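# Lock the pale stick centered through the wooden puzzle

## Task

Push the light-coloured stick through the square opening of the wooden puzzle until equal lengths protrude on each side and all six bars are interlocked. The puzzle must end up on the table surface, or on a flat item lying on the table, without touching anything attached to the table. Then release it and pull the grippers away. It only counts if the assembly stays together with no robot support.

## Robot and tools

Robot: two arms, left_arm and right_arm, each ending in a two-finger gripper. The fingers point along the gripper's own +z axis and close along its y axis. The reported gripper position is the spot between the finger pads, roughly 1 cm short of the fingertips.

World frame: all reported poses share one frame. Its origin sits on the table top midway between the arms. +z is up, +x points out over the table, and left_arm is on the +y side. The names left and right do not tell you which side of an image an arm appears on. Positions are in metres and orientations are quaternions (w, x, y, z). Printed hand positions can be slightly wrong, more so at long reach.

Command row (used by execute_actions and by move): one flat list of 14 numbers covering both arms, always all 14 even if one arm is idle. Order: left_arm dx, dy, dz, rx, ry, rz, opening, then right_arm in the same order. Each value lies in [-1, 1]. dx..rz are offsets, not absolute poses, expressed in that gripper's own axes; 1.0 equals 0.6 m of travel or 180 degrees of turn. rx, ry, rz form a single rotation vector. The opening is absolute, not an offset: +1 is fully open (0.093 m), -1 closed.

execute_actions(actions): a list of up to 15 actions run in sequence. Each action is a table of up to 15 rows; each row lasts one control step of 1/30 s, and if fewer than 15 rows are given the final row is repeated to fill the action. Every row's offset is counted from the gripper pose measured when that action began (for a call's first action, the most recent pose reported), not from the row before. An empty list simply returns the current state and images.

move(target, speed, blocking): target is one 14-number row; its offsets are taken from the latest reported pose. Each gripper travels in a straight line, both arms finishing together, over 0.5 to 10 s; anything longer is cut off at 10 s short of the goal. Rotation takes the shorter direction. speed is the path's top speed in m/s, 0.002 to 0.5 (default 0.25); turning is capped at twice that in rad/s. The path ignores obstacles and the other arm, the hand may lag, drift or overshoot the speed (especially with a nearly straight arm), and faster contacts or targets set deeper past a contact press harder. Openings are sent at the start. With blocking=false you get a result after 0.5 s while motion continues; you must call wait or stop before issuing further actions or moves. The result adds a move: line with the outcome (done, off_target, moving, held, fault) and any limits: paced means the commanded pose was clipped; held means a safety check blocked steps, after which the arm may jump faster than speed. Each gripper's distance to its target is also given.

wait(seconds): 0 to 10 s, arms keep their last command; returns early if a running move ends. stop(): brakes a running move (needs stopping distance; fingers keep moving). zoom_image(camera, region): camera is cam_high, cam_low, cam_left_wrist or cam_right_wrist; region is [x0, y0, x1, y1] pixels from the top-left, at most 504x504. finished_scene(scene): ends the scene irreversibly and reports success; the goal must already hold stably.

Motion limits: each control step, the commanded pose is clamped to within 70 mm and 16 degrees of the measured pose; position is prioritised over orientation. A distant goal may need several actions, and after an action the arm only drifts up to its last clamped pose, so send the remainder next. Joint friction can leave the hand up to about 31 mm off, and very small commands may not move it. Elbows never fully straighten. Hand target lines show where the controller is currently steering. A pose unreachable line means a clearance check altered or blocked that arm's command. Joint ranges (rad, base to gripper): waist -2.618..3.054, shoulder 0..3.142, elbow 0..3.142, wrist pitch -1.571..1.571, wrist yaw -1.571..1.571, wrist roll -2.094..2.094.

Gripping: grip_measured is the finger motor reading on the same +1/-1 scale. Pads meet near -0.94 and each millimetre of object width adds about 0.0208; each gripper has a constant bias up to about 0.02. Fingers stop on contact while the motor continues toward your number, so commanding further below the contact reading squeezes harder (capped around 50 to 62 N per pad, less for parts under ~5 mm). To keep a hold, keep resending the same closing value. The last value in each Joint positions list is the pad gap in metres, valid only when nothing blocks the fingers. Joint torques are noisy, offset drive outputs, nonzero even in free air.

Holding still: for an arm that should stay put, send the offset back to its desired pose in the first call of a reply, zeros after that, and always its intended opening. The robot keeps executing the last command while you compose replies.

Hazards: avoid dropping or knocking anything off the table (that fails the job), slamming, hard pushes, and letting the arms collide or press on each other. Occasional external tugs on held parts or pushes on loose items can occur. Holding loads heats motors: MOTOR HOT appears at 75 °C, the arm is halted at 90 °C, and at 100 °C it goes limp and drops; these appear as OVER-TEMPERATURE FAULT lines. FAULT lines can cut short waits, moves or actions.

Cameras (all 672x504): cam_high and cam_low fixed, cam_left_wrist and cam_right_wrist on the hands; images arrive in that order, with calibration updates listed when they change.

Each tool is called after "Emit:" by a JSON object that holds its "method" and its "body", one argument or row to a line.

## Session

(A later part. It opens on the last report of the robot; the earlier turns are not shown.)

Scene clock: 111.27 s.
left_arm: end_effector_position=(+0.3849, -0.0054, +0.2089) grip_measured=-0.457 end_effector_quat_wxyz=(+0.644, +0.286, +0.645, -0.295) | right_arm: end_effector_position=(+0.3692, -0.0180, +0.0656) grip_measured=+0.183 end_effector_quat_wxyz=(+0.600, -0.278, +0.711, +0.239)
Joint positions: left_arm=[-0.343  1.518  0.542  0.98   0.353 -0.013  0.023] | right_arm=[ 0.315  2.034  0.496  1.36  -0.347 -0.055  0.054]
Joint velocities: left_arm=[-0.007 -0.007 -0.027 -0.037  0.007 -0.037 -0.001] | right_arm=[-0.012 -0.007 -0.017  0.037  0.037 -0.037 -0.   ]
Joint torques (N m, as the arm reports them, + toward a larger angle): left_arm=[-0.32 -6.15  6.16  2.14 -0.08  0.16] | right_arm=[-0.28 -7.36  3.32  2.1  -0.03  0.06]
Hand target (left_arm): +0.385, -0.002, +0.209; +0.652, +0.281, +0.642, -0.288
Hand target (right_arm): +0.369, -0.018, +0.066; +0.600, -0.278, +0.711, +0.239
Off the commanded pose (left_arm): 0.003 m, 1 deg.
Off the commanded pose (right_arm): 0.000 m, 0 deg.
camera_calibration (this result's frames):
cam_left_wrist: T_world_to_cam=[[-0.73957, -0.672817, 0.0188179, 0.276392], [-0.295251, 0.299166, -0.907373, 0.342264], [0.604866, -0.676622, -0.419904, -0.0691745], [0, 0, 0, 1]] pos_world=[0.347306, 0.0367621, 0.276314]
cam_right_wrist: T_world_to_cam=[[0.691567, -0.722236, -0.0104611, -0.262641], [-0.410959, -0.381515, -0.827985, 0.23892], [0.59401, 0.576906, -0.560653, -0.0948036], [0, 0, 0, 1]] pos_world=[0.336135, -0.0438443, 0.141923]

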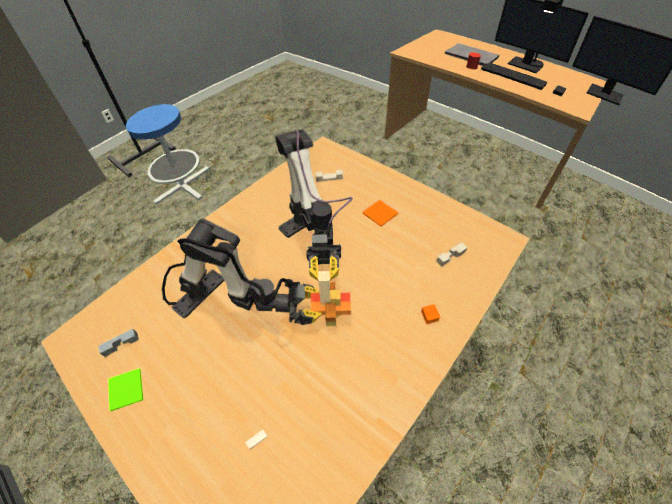

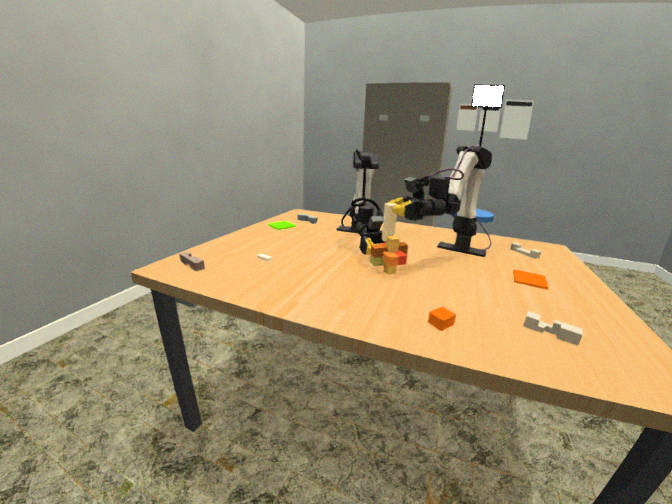

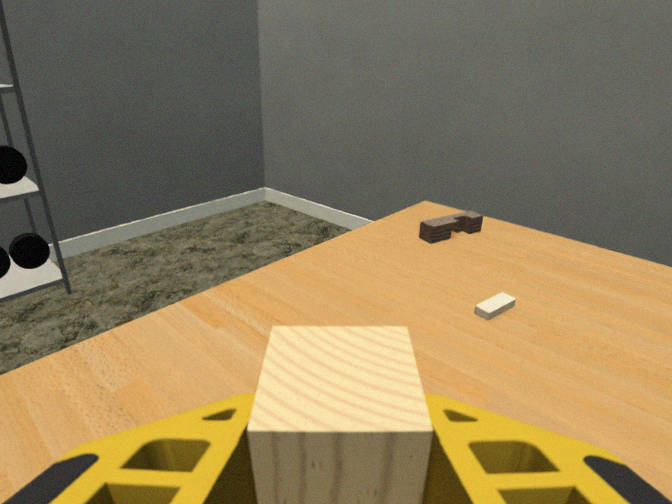

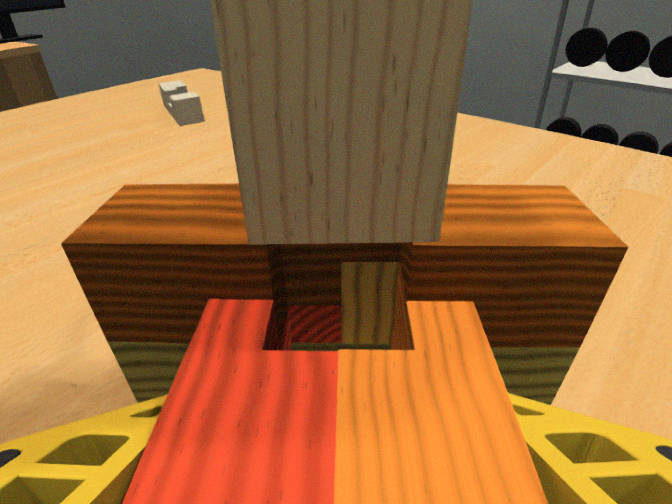

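Emit:
{"method": "execute_actions", "body": {
  "actions": [
    [[0.002,0,-0.005,-0.004,-0.003,0.003,-0.5,0,0,0,0,0,0,0.12],[0.004,0,-0.005,-0.004,-0.003,0.003,-0.5,0,0,0,0,0,0,0.12],[0.006,0,-0.005,-0.004,-0.003,0.003,-0.5,0,0,0,0,0,0,0.12],[0.008,0,-0.005,-0.004,-0.003,0.003,-0.5,0,0,0,0,0,0,0.12],[0.01,0,-0.005,-0.004,-0.003,0.003,-0.5,0,0,0,0,0,0,0.12],[0.012,0,-0.005,-0.004,-0.003,0.003,-0.5,0,0,0,0,0,0,0.12],[0.014,0,-0.005,-0.004,-0.003,0.003,-0.5,0,0,0,0,0,0,0.12]]
  ]
}}

Scene clock: 113.67 s.
left_arm: end_effector_position=(+0.3836, -0.0039, +0.2013) grip_measured=-0.457 end_effector_quat_wxyz=(+0.641, +0.285, +0.650, -0.293) | right_arm: end_effector_position=(+0.3692, -0.0180, +0.0656) grip_measured=+0.183 end_effector_quat_wxyz=(+0.600, -0.278, +0.711, +0.239)
Joint positions: left_arm=[-0.343  1.529  0.524  0.998  0.349 -0.013  0.023] | right_arm=[ 0.315  2.034  0.496  1.36  -0.347 -0.055  0.054]
Joint velocities: left_arm=[ 0.012 -0.017 -0.007  0.095  0.022  0.022  0.   ] | right_arm=[-0.002  0.007  0.007 -0.066  0.022 -0.066 -0.001]
Joint torques (N m, as the arm reports them, + toward a larger angle): left_arm=[-0.44 -5.3   6.06  2.27 -0.01  0.19] | right_arm=[-0.35 -7.34  3.34  2.08 -0.05  0.07]
Hand target (left_arm): +0.383, -0.003, +0.201; +0.650, +0.284, +0.643, -0.289
Hand target (right_arm): +0.369, -0.018, +0.066; +0.600, -0.278, +0.711, +0.239
Off the commanded pose (left_arm): 0.001 m, 1 deg.
Off the commanded pose (right_arm): 0.000 m, 0 deg.
camera_calibration (this result's frames):
cam_left_wrist: T_world_to_cam=[[-0.736304, -0.676299, 0.0218487, 0.274725], [-0.304586, 0.302432, -0.903196, 0.337349], [0.604222, -0.671681, -0.428673, -0.0685155], [0, 0, 0, 1]] pos_world=[0.346432, 0.0377504, 0.269319]
cam_right_wrist: T_world_to_cam=[[0.691567, -0.722236, -0.0104611, -0.262641], [-0.410959, -0.381515, -0.827985, 0.23892], [0.59401, 0.576906, -0.560653, -0.0948036], [0, 0, 0, 1]] pos_world=[0.336135, -0.0438443, 0.141923]

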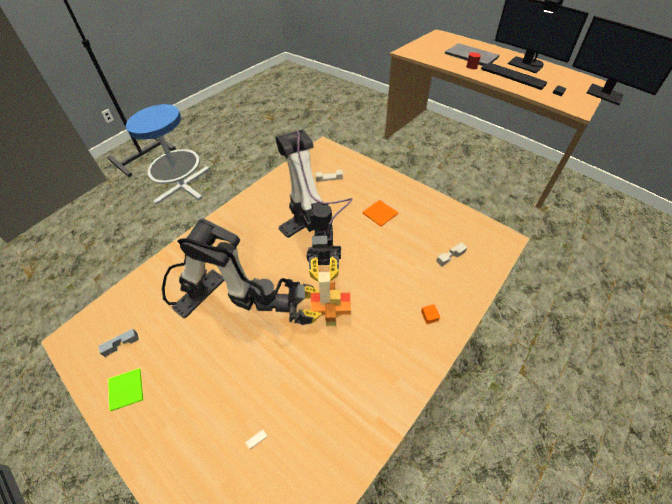

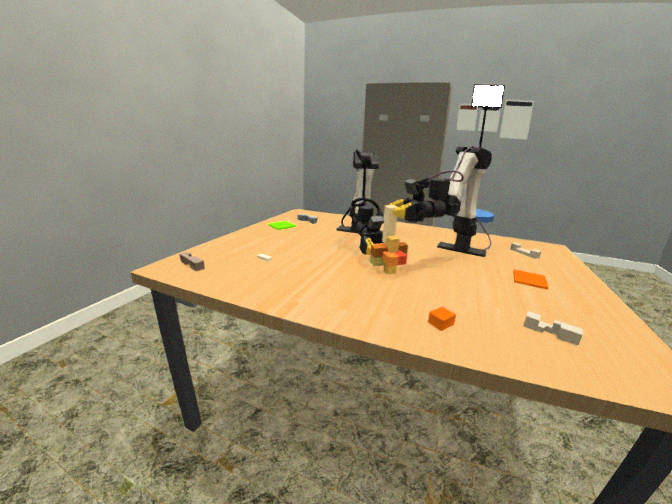

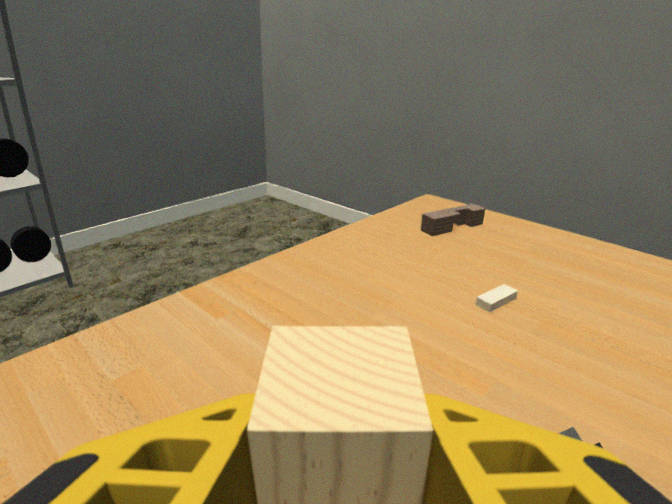

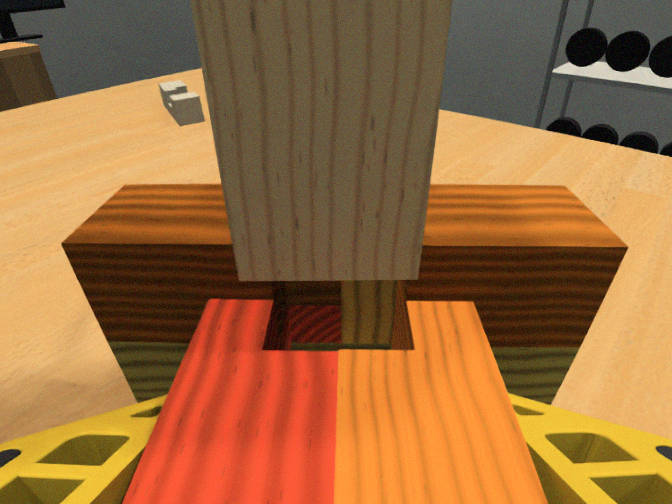

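Emit:
{"method": "execute_actions", "body": {
  "actions": [
    [[0,-0.004,0.002,0,-0.006,0.005,-0.5,0,0,0,0,0,0,0.12],[0,-0.006,0.003,0,-0.006,0.006,-0.5,0,0,0,0,0,0,0.12],[0.0,-0.008,0.004,0,-0.007,0.009,-0.5,0,0,0,0,0,0,0.12]]
  ]
}}

Scene clock: 116.17 s.
left_arm: end_effector_position=(+0.3820, -0.0069, +0.2026) grip_measured=-0.457 end_effector_quat_wxyz=(+0.646, +0.289, +0.646, -0.288) | right_arm: end_effector_position=(+0.3692, -0.0180, +0.0656) grip_measured=+0.183 end_effector_quat_wxyz=(+0.600, -0.278, +0.711, +0.239)
Joint positions: left_arm=[-0.356  1.529  0.524  1.004  0.336  0.002  0.023] | right_arm=[ 0.315  2.034  0.496  1.36  -0.347 -0.055  0.054]
Joint velocities: left_arm=[-0.017 -0.002 -0.007 -0.007 -0.095 -0.066 -0.001] | right_arm=[ 0.002 -0.002 -0.002  0.037 -0.066 -0.066  0.   ]
Joint torques (N m, as the arm reports them, + toward a larger angle): left_arm=[-0.69 -4.64  6.75  2.23  0.02  0.13] | right_arm=[-0.27 -7.43  3.4   2.11 -0.02  0.04]
Hand target (left_arm): +0.381, -0.009, +0.202; +0.652, +0.291, +0.639, -0.287
Hand target (right_arm): +0.369, -0.018, +0.066; +0.600, -0.278, +0.711, +0.239
Off the commanded pose (left_arm): 0.002 m, 1 deg.
Off the commanded pose (right_arm): 0.000 m, 0 deg.
camera_calibration (this result's frames):
cam_left_wrist: T_world_to_cam=[[-0.73655, -0.676363, 0.00520458, 0.274913], [-0.290281, 0.309143, -0.905631, 0.333959], [0.610926, -0.668553, -0.424035, -0.0725008], [0, 0, 0, 1]] pos_world=[0.343722, 0.0342296, 0.270269]
cam_right_wrist: T_world_to_cam=[[0.691567, -0.722236, -0.0104611, -0.262641], [-0.410959, -0.381515, -0.827985, 0.23892], [0.59401, 0.576906, -0.560653, -0.0948036], [0, 0, 0, 1]] pos_world=[0.336135, -0.0438443, 0.141923]

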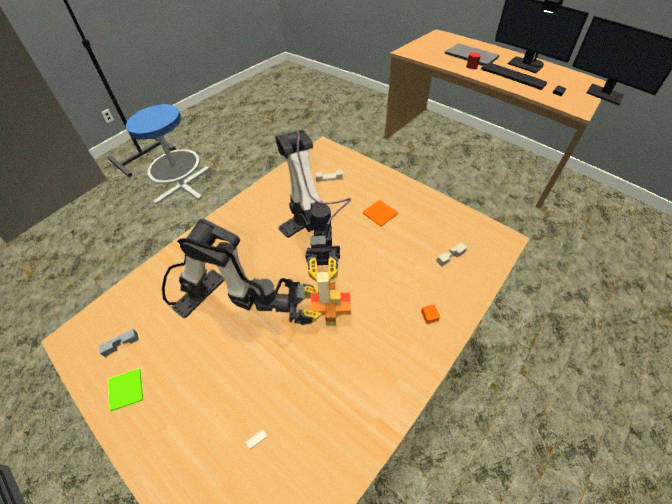

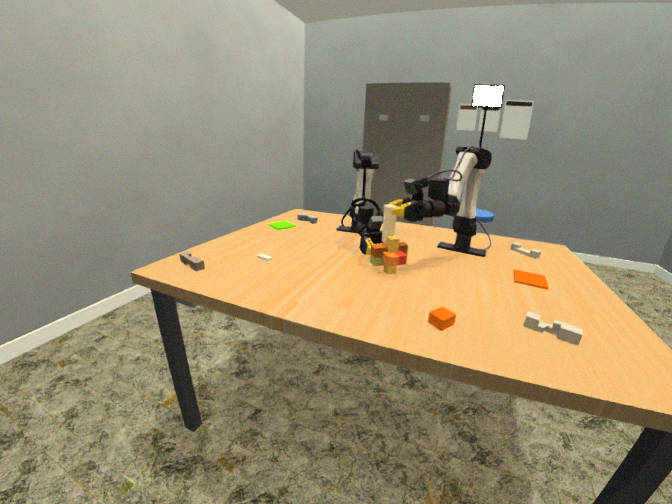

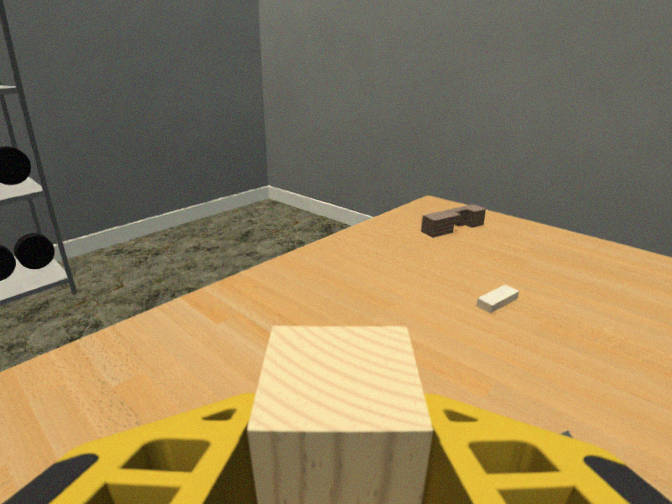

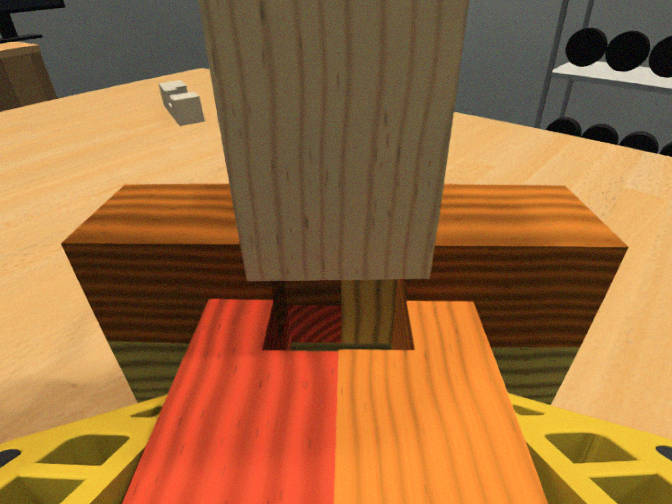

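Centered now. Descend 12 mm, with some roll toward the yellow bar.

Emit:
{"method": "execute_actions", "body": {
  "actions": [
    [[0.002,0,-0.001,0,-0.006,0.008,-0.5,0,0,0,0,0,0,0.12],[0.004,0,-0.001,0,-0.006,0.008,-0.5,0,0,0,0,0,0,0.12],[0.006,0,-0.001,0,-0.006,0.008,-0.5,0,0,0,0,0,0,0.12],[0.008,0,-0.001,0,-0.006,0.008,-0.5,0,0,0,0,0,0,0.12],[0.01,0,-0.001,0,-0.006,0.008,-0.5,0,0,0,0,0,0,0.12],[0.012,0,-0.001,0,-0.006,0.008,-0.5,0,0,0,0,0,0,0.12],[0.014,0,-0.001,0,-0.006,0.008,-0.5,0,0,0,0,0,0,0.12],[0.016,0,-0.001,0,-0.006,0.008,-0.5,0,0,0,0,0,0,0.12],[0.018,0,-0.001,0,-0.006,0.008,-0.5,0,0,0,0,0,0,0.12],[0.02,0,-0.001,0,-0.006,0.008,-0.5,0,0,0,0,0,0,0.12]]
  ]
}}

Scene clock: 118.83 s.
left_arm: end_effector_position=(+0.3826, -0.0080, +0.1975) grip_measured=-0.457 end_effector_quat_wxyz=(+0.653, +0.293, +0.637, -0.287) | right_arm: end_effector_position=(+0.3692, -0.0180, +0.0656) grip_measured=+0.183 end_effector_quat_wxyz=(+0.600, -0.278, +0.711, +0.239)
Joint positions: left_arm=[-0.356  1.57   0.512  1.077  0.34   0.011  0.023] | right_arm=[ 0.315  2.034  0.496  1.36  -0.347 -0.055  0.054]
Joint velocities: left_arm=[ 0.002  0.046 -0.007  0.066 -0.037  0.037 -0.   ] | right_arm=[ 0.007 -0.007  0.022  0.095  0.007 -0.007  0.001]
Joint torques (N m, as the arm reports them, + toward a larger angle): left_arm=[-0.23 -4.92  5.64  2.13  0.06  0.22] | right_arm=[-0.33 -7.34  3.42  2.1  -0.06  0.04]
Hand target (left_arm): +0.381, -0.006, +0.191; +0.655, +0.295, +0.636, -0.283
Hand target (right_arm): +0.369, -0.018, +0.066; +0.600, -0.278, +0.711, +0.239
Off the commanded pose (left_arm): 0.007 m, 1 deg.
Off the commanded pose (right_arm): 0.000 m, 0 deg.
camera_calibration (this result's frames):
cam_left_wrist: T_world_to_cam=[[-0.739284, -0.673326, -0.00957076, 0.278618], [-0.26816, 0.307406, -0.913012, 0.322833], [0.617697, -0.672409, -0.40782, -0.0815448], [0, 0, 0, 1]] pos_world=[0.342919, 0.0335286, 0.264161]
cam_right_wrist: T_world_to_cam=[[0.691567, -0.722236, -0.0104611, -0.262641], [-0.410959, -0.381515, -0.827985, 0.23892], [0.59401, 0.576906, -0.560653, -0.0948036], [0, 0, 0, 1]] pos_world=[0.336135, -0.0438443, 0.141923]

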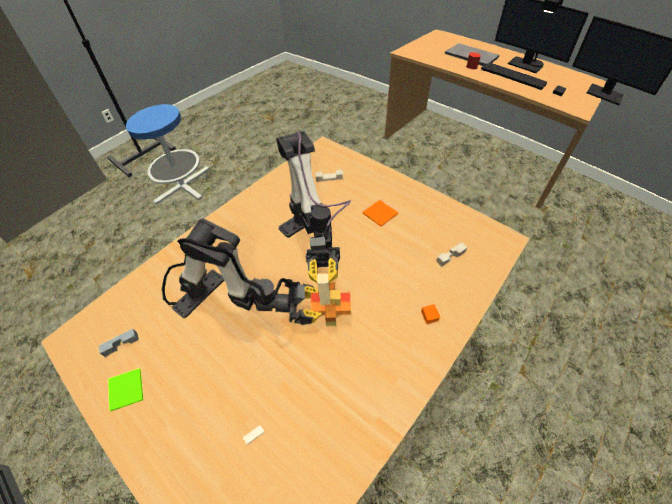

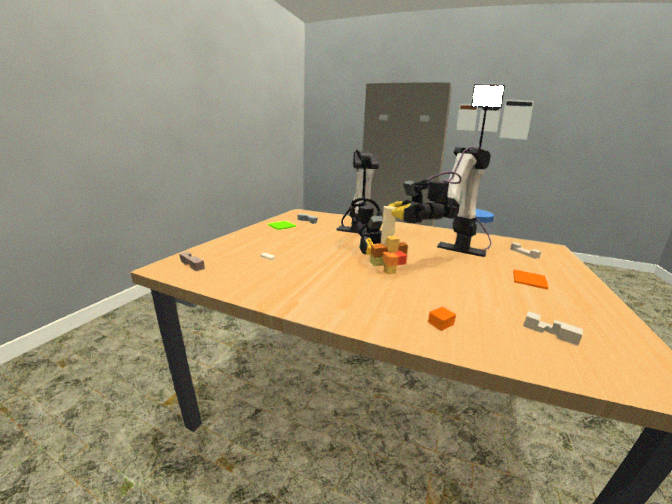

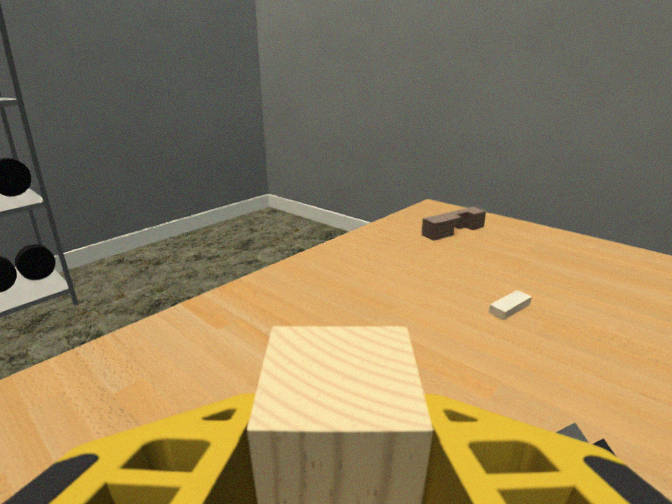

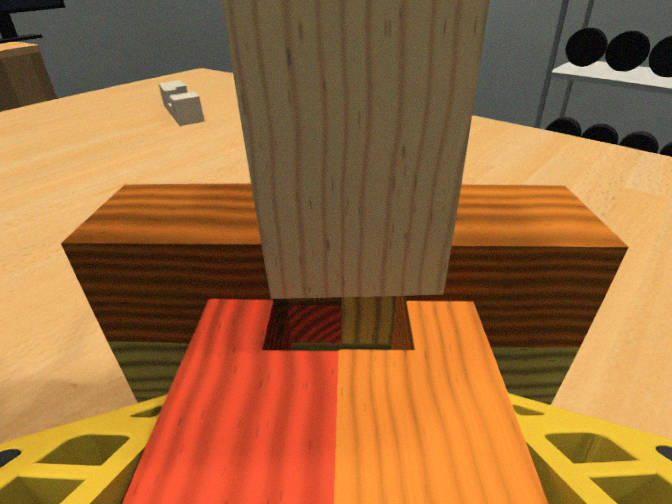

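Emit:
{"method": "execute_actions", "body": {
  "actions": [
    [[0.006,0,-0.002,0,0,0.003,-0.5,0,0,0,0,0,0,0.12],[0.006,0,-0.003,0,0,0.003,-0.5,0,0,0,0,0,0,0.12],[0.006,0,-0.004,0,0.001,0.003,-0.5,0,0,0,0,0,0,0.12],[0.006,0,-0.005,0,0.001,0.003,-0.5,0,0,0,0,0,0,0.12],[0.006,0,-0.006,0,0.002,0.003,-0.5,0,0,0,0,0,0,0.12],[0.006,0,-0.007,0,0.002,0.003,-0.5,0,0,0,0,0,0,0.12],[0.006,0,-0.008,0,0.002,0.003,-0.5,0,0,0,0,0,0,0.12]]
  ]
}}

Scene clock: 121.50 s.
left_arm: end_effector_position=(+0.3821, -0.0083, +0.1974) grip_measured=-0.457 end_effector_quat_wxyz=(+0.653, +0.295, +0.635, -0.287) | right_arm: end_effector_position=(+0.3692, -0.0180, +0.0656) grip_measured=+0.183 end_effector_quat_wxyz=(+0.600, -0.278, +0.711, +0.239)
Joint positions: left_arm=[-0.356  1.572  0.51   1.082  0.344  0.014  0.023] | right_arm=[ 0.315  2.034  0.496  1.36  -0.347 -0.055  0.054]
Joint velocities: left_arm=[ 0.012  0.012  0.002  0.007  0.007 -0.022  0.   ] | right_arm=[ 0.012 -0.002  0.002 -0.022  0.022  0.007 -0.001]
Joint torques (N m, as the arm reports them, + toward a larger angle): left_arm=[ 0.12 -7.3   5.57  1.85  0.13  0.21] | right_arm=[-0.39 -7.27  3.35  2.08  0.    0.04]
Hand target (left_arm): +0.380, -0.004, +0.194; +0.652, +0.297, +0.638, -0.283
Hand target (right_arm): +0.369, -0.018, +0.066; +0.600, -0.278, +0.711, +0.239
Off the commanded pose (left_arm): 0.006 m, 1 deg.
Off the commanded pose (right_arm): 0.000 m, 0 deg.
camera_calibration (this result's frames):
cam_left_wrist: T_world_to_cam=[[-0.741491, -0.670815, -0.0140613, 0.279768], [-0.262958, 0.309816, -0.913711, 0.320901], [0.617287, -0.673811, -0.406122, -0.0817011], [0, 0, 0, 1]] pos_world=[0.342262, 0.0332015, 0.263964]
cam_right_wrist: T_world_to_cam=[[0.691567, -0.722236, -0.0104611, -0.262641], [-0.410959, -0.381515, -0.827985, 0.23892], [0.59401, 0.576906, -0.560653, -0.0948036], [0, 0, 0, 1]] pos_world=[0.336135, -0.0438443, 0.141923]

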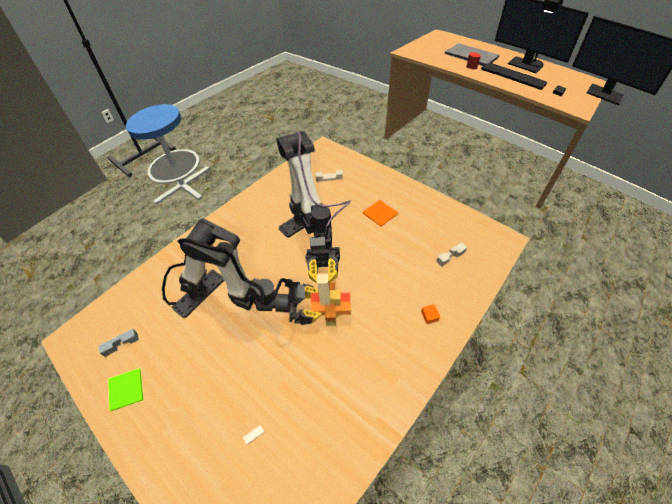

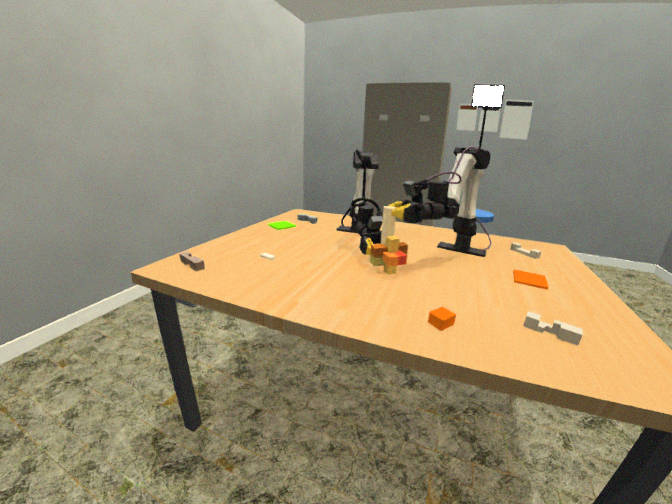

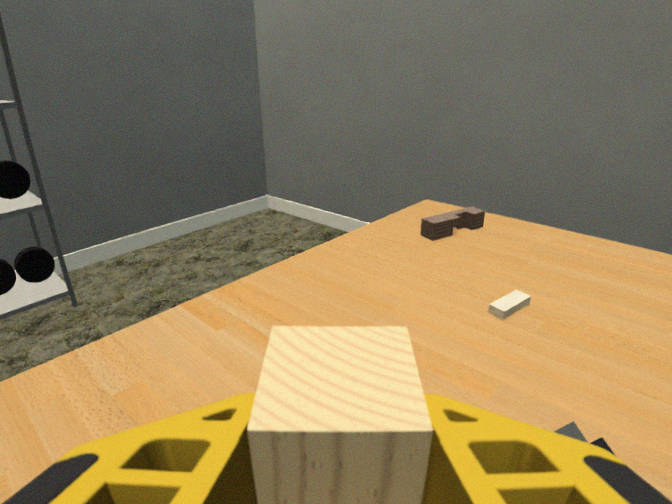

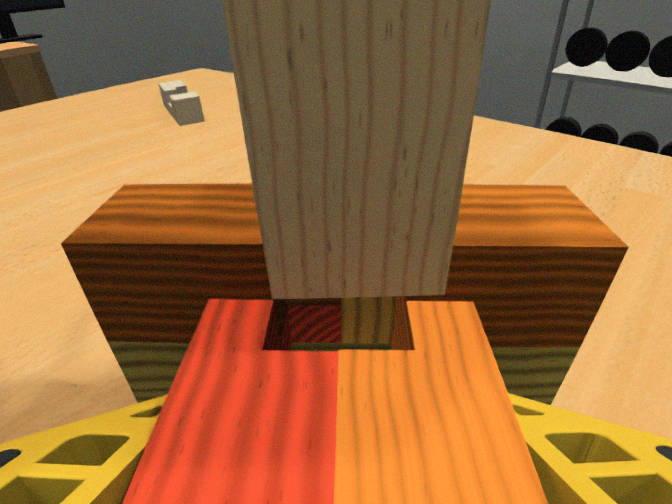

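Emit:
{"method": "execute_actions", "body": {
  "actions": [
    [[0.002,0,-0.007,0,0.003,0,-0.5,0,0,0,0,0,0,0.12],[0.001,0,-0.008,0,0.004,0,-0.5,0,0,0,0,0,0,0.12],[0,0,-0.009,0,0.005,0,-0.5,0,0,0,0,0,0,0.12],[0,0,-0.010,0,0.006,0,-0.5,0,0,0,0,0,0,0.12],[0,0,-0.011,0,0.007,0,-0.5,0,0,0,0,0,0,0.12]]
  ]
}}

Scene clock: 124.13 s.
left_arm: end_effector_position=(+0.3805, -0.0077, +0.1952) grip_measured=-0.457 end_effector_quat_wxyz=(+0.645, +0.298, +0.643, -0.285) | right_arm: end_effector_position=(+0.3692, -0.0180, +0.0656) grip_measured=+0.183 end_effector_quat_wxyz=(+0.600, -0.280, +0.711, +0.238)
Joint positions: left_arm=[-0.356  1.552  0.51   1.037  0.345  0.019  0.023] | right_arm=[ 0.315  2.034  0.496  1.36  -0.347 -0.059  0.054]
Joint velocities: left_arm=[ 0.002 -0.007 -0.012  0.051 -0.022 -0.081 -0.   ] | right_arm=[ 0.002  0.007  0.007 -0.037 -0.037 -0.022 -0.001]
Joint torques (N m, as the arm reports them, + toward a larger angle): left_arm=[ 0.14 -8.3   6.16  1.77  0.14  0.18] | right_arm=[-0.31 -7.4   3.27  2.11  0.01  0.11]
Hand target (left_arm): +0.378, -0.004, +0.197; +0.646, +0.298, +0.642, -0.284
Hand target (right_arm): +0.369, -0.018, +0.066; +0.600, -0.278, +0.711, +0.238
Off the commanded pose (left_arm): 0.006 m, 0 deg.
Off the commanded pose (right_arm): 0.000 m, 0 deg.
camera_calibration (this result's frames):
cam_left_wrist: T_world_to_cam=[[-0.742716, -0.669527, -0.0103282, 0.27871], [-0.279037, 0.323487, -0.904154, 0.322634], [0.608697, -0.668648, -0.427082, -0.0738139], [0, 0, 0, 1]] pos_world=[0.34196, 0.0328808, 0.263064]
cam_right_wrist: T_world_to_cam=[[0.692319, -0.72156, -0.00676322, -0.263085], [-0.408468, -0.384154, -0.827998, 0.237957], [0.594852, 0.576001, -0.560691, -0.0951278], [0, 0, 0, 1]] pos_world=[0.335923, -0.0436254, 0.141911]

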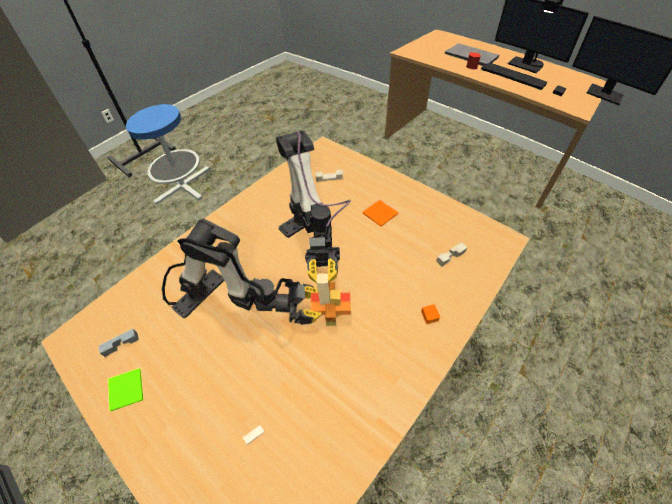

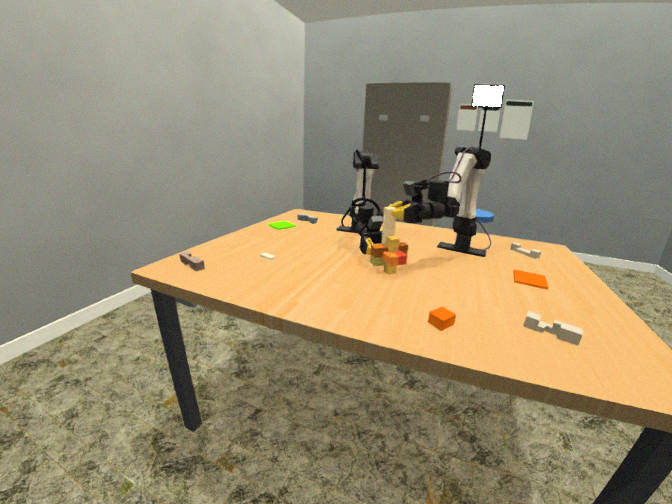

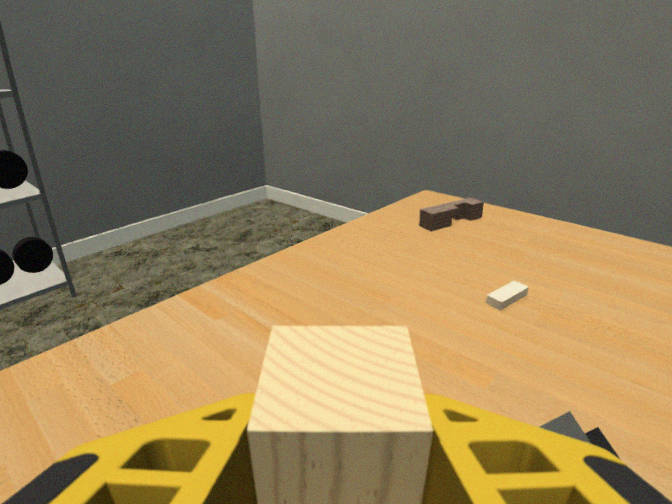

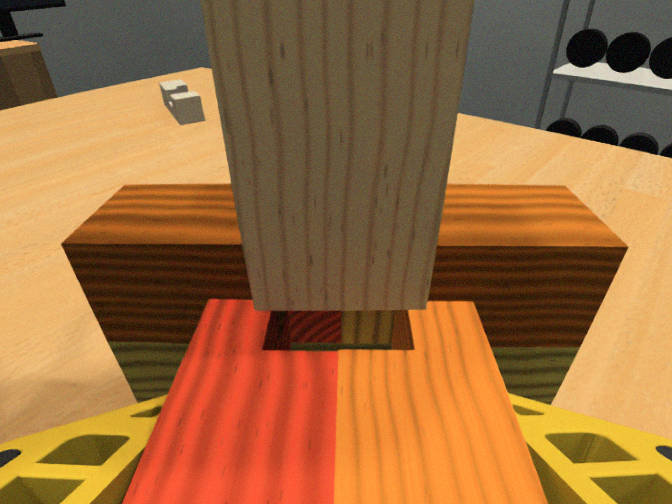

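It dropped into the notch. Continue down while pressing lightly toward yellow.

Emit:
{"method": "execute_actions", "body": {
  "actions": [
    [[0.003,0.006,-0.002,-0.003,-0.004,0.004,-0.5,0,0,0,0,0,0,0.12],[0.006,0.006,-0.002,-0.003,-0.004,0.004,-0.5,0,0,0,0,0,0,0.12],[0.009,0.006,-0.002,-0.003,-0.004,0.004,-0.5,0,0,0,0,0,0,0.12],[0.012,0.006,-0.002,-0.003,-0.004,0.004,-0.5,0,0,0,0,0,0,0.12],[0.015,0.006,-0.002,-0.003,-0.004,0.004,-0.5,0,0,0,0,0,0,0.12],[0.018,0.006,-0.002,-0.003,-0.004,0.004,-0.5,0,0,0,0,0,0,0.12],[0.021,0.006,-0.002,-0.003,-0.004,0.004,-0.5,0,0,0,0,0,0,0.12]],
    [[0.006,0.006,-0.002,-0.003,-0.004,0.004,-0.5,0,0,0,0,0,0,0.12],[0.009,0.006,-0.002,-0.003,-0.004,0.004,-0.5,0,0,0,0,0,0,0.12],[0.012,0.006,-0.002,-0.003,-0.004,0.004,-0.5,0,0,0,0,0,0,0.12],[0.015,0.006,-0.002,-0.003,-0.004,0.004,-0.5,0,0,0,0,0,0,0.12],[0.018,0.006,-0.002,-0.003,-0.004,0.004,-0.5,0,0,0,0,0,0,0.12],[0.021,0.006,-0.002,-0.003,-0.004,0.004,-0.5,0,0,0,0,0,0,0.12]]
  ]
}}

Scene clock: 128.83 s.
left_arm: end_effector_position=(+0.3813, -0.0111, +0.1916) grip_measured=-0.457 end_effector_quat_wxyz=(+0.661, +0.302, +0.622, -0.291) | right_arm: end_effector_position=(+0.3723, -0.0219, +0.0654) grip_measured=+0.183 end_effector_quat_wxyz=(+0.601, -0.266, +0.716, +0.233)
Joint positions: left_arm=[-0.356  1.63   0.498  1.179  0.362  0.02   0.023] | right_arm=[ 0.313  2.034  0.496  1.36  -0.325 -0.043  0.054]
Joint velocities: left_arm=[-0.007  0.027 -0.002  0.022 -0.051  0.007  0.001] | right_arm=[ 0.017  0.007 -0.002  0.051 -0.051  0.007  0.001]
Joint torques (N m, as the arm reports them, + toward a larger angle): left_arm=[ 0.36 -4.88  4.84  2.13 -0.05  0.19] | right_arm=[-0.03 -7.41  3.31  2.07 -0.21 -0.01]
Hand target (left_arm): +0.382, -0.005, +0.180; +0.660, +0.298, +0.630, -0.281
Hand target (right_arm): +0.370, -0.019, +0.066; +0.600, -0.275, +0.712, +0.238
Off the commanded pose (left_arm): 0.013 m, 2 deg.
Off the commanded pose (right_arm): 0.004 m, 1 deg.
camera_calibration (this result's frames):
cam_left_wrist: T_world_to_cam=[[-0.752663, -0.657752, -0.0293466, 0.284557], [-0.23148, 0.306082, -0.923434, 0.30607], [0.616373, -0.688242, -0.382632, -0.0897788], [0, 0, 0, 1]] pos_world=[0.340362, 0.0316959, 0.256634]
cam_right_wrist: T_world_to_cam=[[0.671772, -0.740511, -0.0191299, -0.260025], [-0.426657, -0.365683, -0.827188, 0.244689], [0.605546, 0.563844, -0.561599, -0.0990783], [0, 0, 0, 1]] pos_world=[0.339072, -0.0472083, 0.141787]

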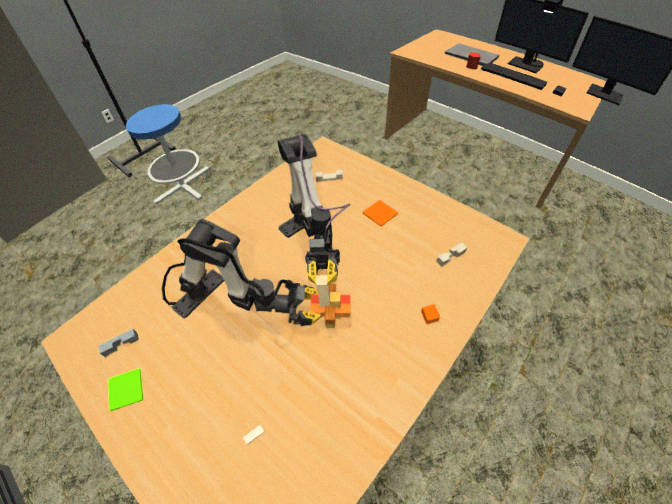

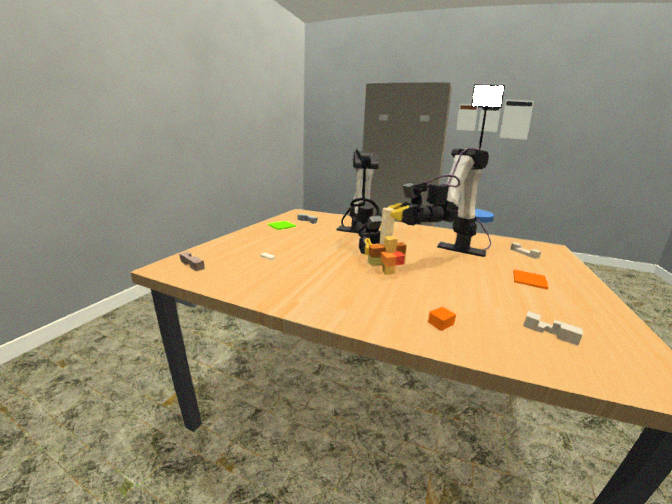

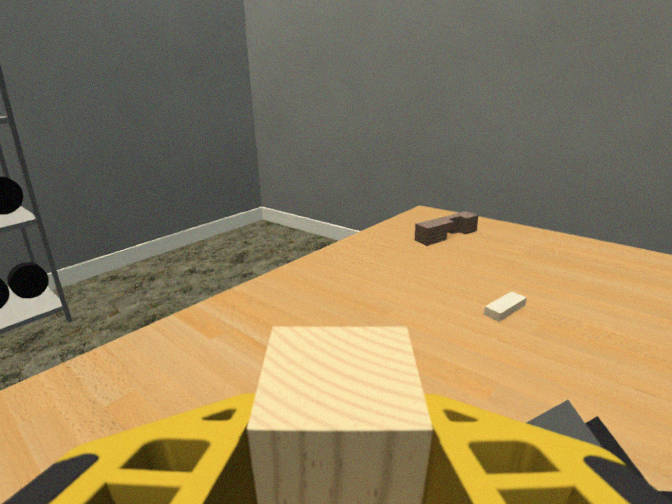

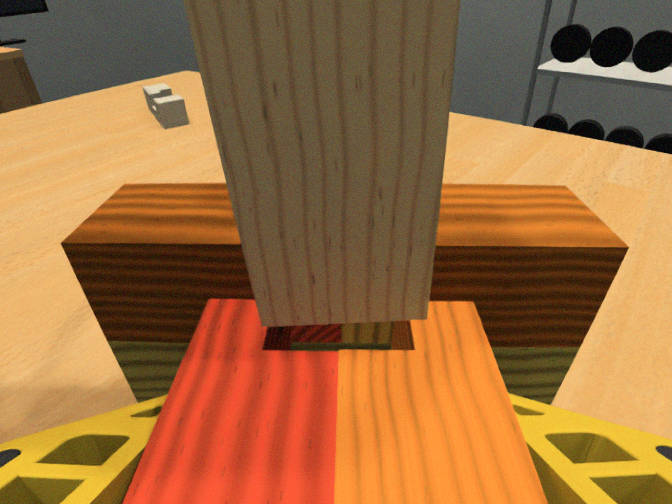

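Emit:
{"method": "execute_actions", "body": {
  "actions": [
    [[0.003,0.004,0.002,0,0.004,0,-0.5,0,0,0,0,0,0,0.12],[0.006,0.006,0.004,0,0.008,0,-0.5,0,0,0,0,0,0,0.12],[0.009,0.008,0.006,0,0.012,-0.002,-0.5,0,0,0,0,0,0,0.12],[0.012,0.01,0.008,0,0.016,-0.003,-0.5,0,0,0,0,0,0,0.12],[0.015,0.01,0.009,0,0.02,-0.004,-0.5,0,0,0,0,0,0,0.12]]
  ]
}}

Scene clock: 130.97 s.
left_arm: end_effector_position=(+0.3829, -0.0128, +0.1903) grip_measured=-0.457 end_effector_quat_wxyz=(+0.654, +0.307, +0.625, -0.295) | right_arm: end_effector_position=(+0.3729, -0.0225, +0.0653) grip_measured=+0.183 end_effector_quat_wxyz=(+0.600, -0.259, +0.719, +0.236)
Joint positions: left_arm=[-0.351  1.631  0.513  1.149  0.381  0.021  0.023] | right_arm=[ 0.313  2.034  0.496  1.36  -0.32  -0.027  0.054]
Joint velocities: left_arm=[ 0.002 -0.012 -0.017  0.007 -0.11   0.051 -0.   ] | right_arm=[-0.012  0.002  0.002 -0.095 -0.007 -0.037 -0.001]
Joint torques (N m, as the arm reports them, + toward a larger angle): left_arm=[ 0.19 -7.05  8.46  1.21 -0.02  0.22] | right_arm=[-0.33 -7.25  3.41  2.09 -0.06 -0.08]
Hand target (left_arm): +0.389, -0.011, +0.183; +0.640, +0.307, +0.643, -0.286
Hand target (right_arm): +0.372, -0.022, +0.065; +0.601, -0.266, +0.716, +0.233
Off the commanded pose (left_arm): 0.010 m, 3 deg.
Off the commanded pose (right_arm): 0.001 m, 1 deg.
camera_calibration (this result's frames):
cam_left_wrist: T_world_to_cam=[[-0.762168, -0.646862, -0.0258798, 0.287764], [-0.238258, 0.31745, -0.917856, 0.307466], [0.601941, -0.693394, -0.39607, -0.0843719], [0, 0, 0, 1]] pos_world=[0.343367, 0.0300354, 0.25624]
cam_right_wrist: T_world_to_cam=[[0.666212, -0.744997, -0.0337769, -0.257866], [-0.437404, -0.353662, -0.826802, 0.248907], [0.604019, 0.5656, -0.561478, -0.0984787], [0, 0, 0, 1]] pos_world=[0.340149, -0.0483811, 0.141793]

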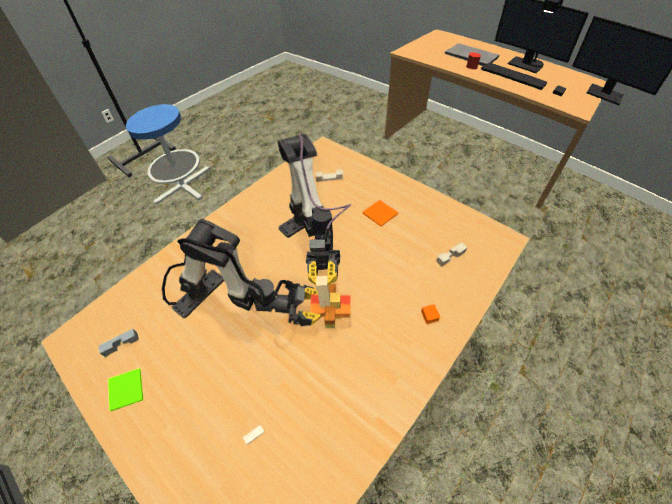

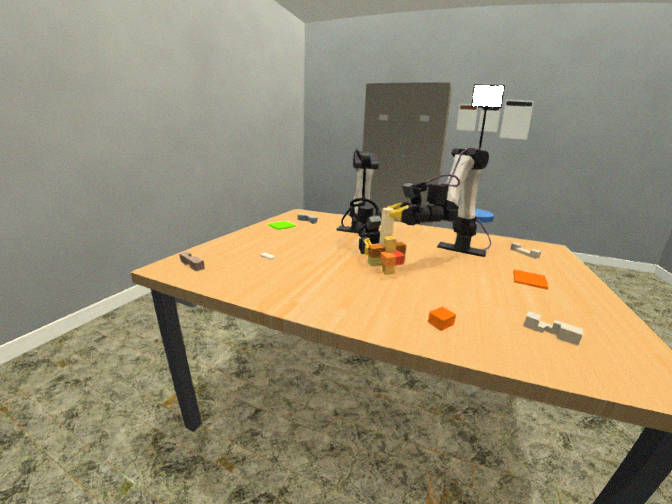

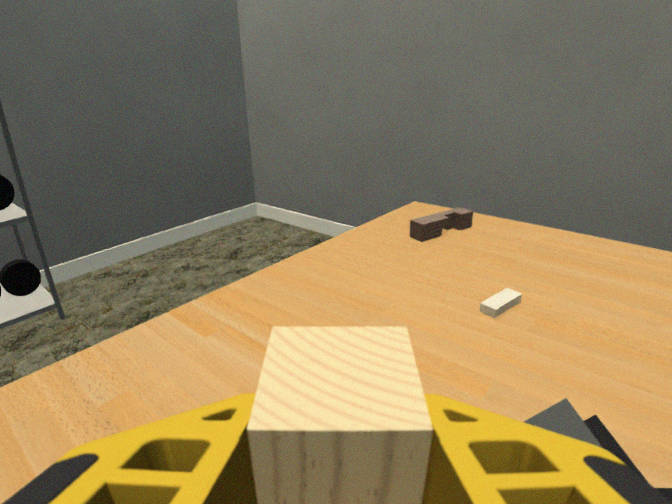

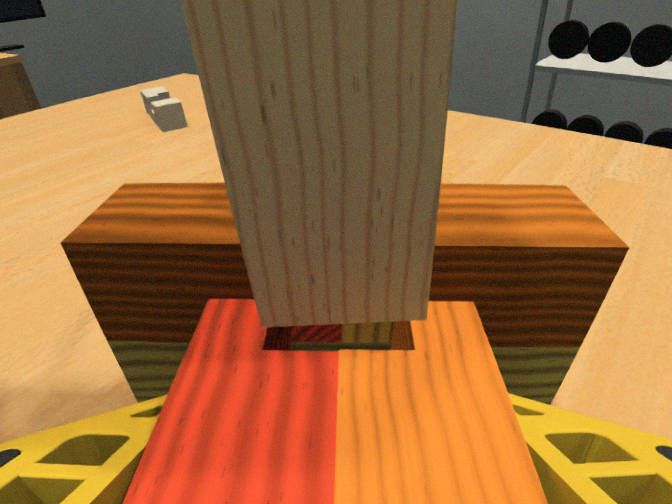

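Emit:
{"method": "execute_actions", "body": {
  "actions": [
    [[-0.002,0,0.002,0,0.004,0,-0.5,0,0,0,0,0,-0.004,0.12],[-0.004,0,0.003,0,0.008,0,-0.5,0,0,0,0,0,-0.008,0.12],[-0.006,0,0.004,0,0.012,0,-0.5,0,0,0,0,0,-0.012,0.12]]
  ]
}}

Scene clock: 133.93 s.
left_arm: end_effector_position=(+0.3815, -0.0118, +0.1875) grip_measured=-0.457 end_effector_quat_wxyz=(+0.644, +0.312, +0.635, -0.290) | right_arm: end_effector_position=(+0.3722, -0.0216, +0.0655) grip_measured=+0.183 end_effector_quat_wxyz=(+0.604, -0.276, +0.712, +0.226)
Joint positions: left_arm=[-0.35   1.604  0.514  1.089  0.381  0.035  0.023] | right_arm=[ 0.313  2.034  0.496  1.361 -0.327 -0.069  0.054]
Joint velocities: left_arm=[-0.012 -0.012  0.022 -0.037  0.022  0.007 -0.   ] | right_arm=[-0.017  0.002  0.012 -0.022 -0.007  0.051  0.   ]
Joint torques (N m, as the arm reports them, + toward a larger angle): left_arm=[-0.48 -8.21  9.03  1.43  0.05  0.18] | right_arm=[-0.38 -7.36  3.36  2.1   0.06  0.08]
Hand target (left_arm): +0.384, -0.015, +0.194; +0.643, +0.313, +0.637, -0.289
Hand target (right_arm): +0.373, -0.022, +0.065; +0.604, -0.272, +0.714, +0.225
Off the commanded pose (left_arm): 0.008 m, 0 deg.
Off the commanded pose (right_arm): 0.001 m, 0 deg.
camera_calibration (this result's frames):
cam_left_wrist: T_world_to_cam=[[-0.762055, -0.646937, -0.0272889, 0.287503], [-0.255752, 0.339444, -0.90519, 0.30879], [0.594864, -0.682825, -0.42413, -0.0758538], [0, 0, 0, 1]] pos_world=[0.343189, 0.0293846, 0.255187]
cam_right_wrist: T_world_to_cam=[[0.676571, -0.736344, 0.00700279, -0.263114], [-0.40962, -0.384238, -0.827389, 0.238055], [0.611933, 0.556919, -0.561586, -0.101567], [0, 0, 0, 1]] pos_world=[0.33768, -0.0457081, 0.141768]

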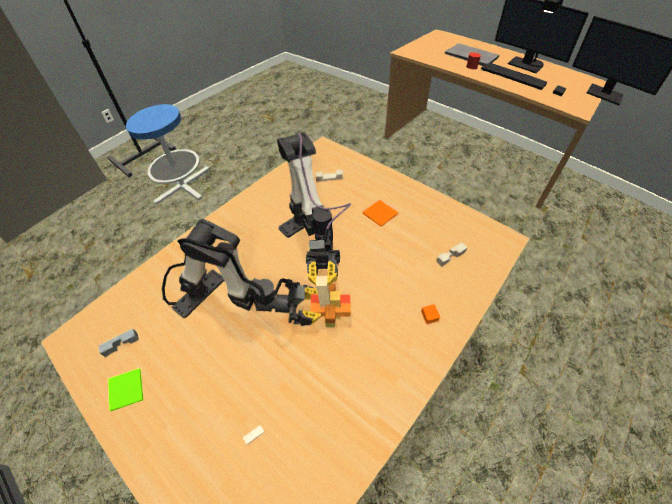

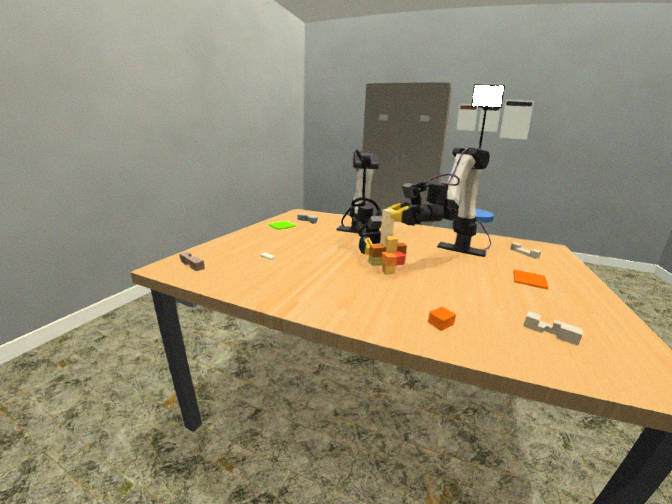

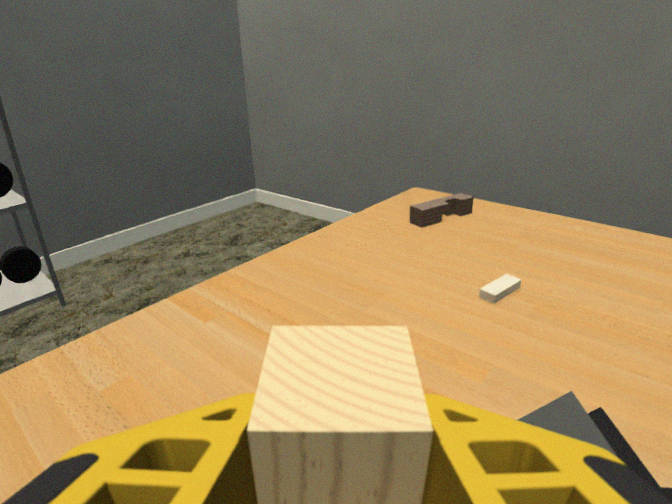

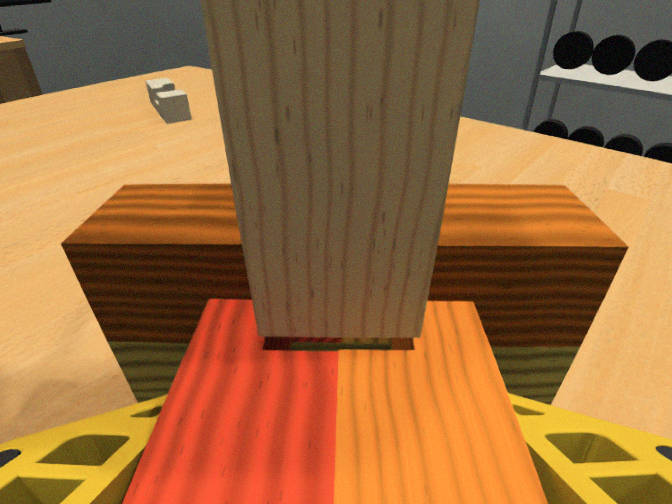

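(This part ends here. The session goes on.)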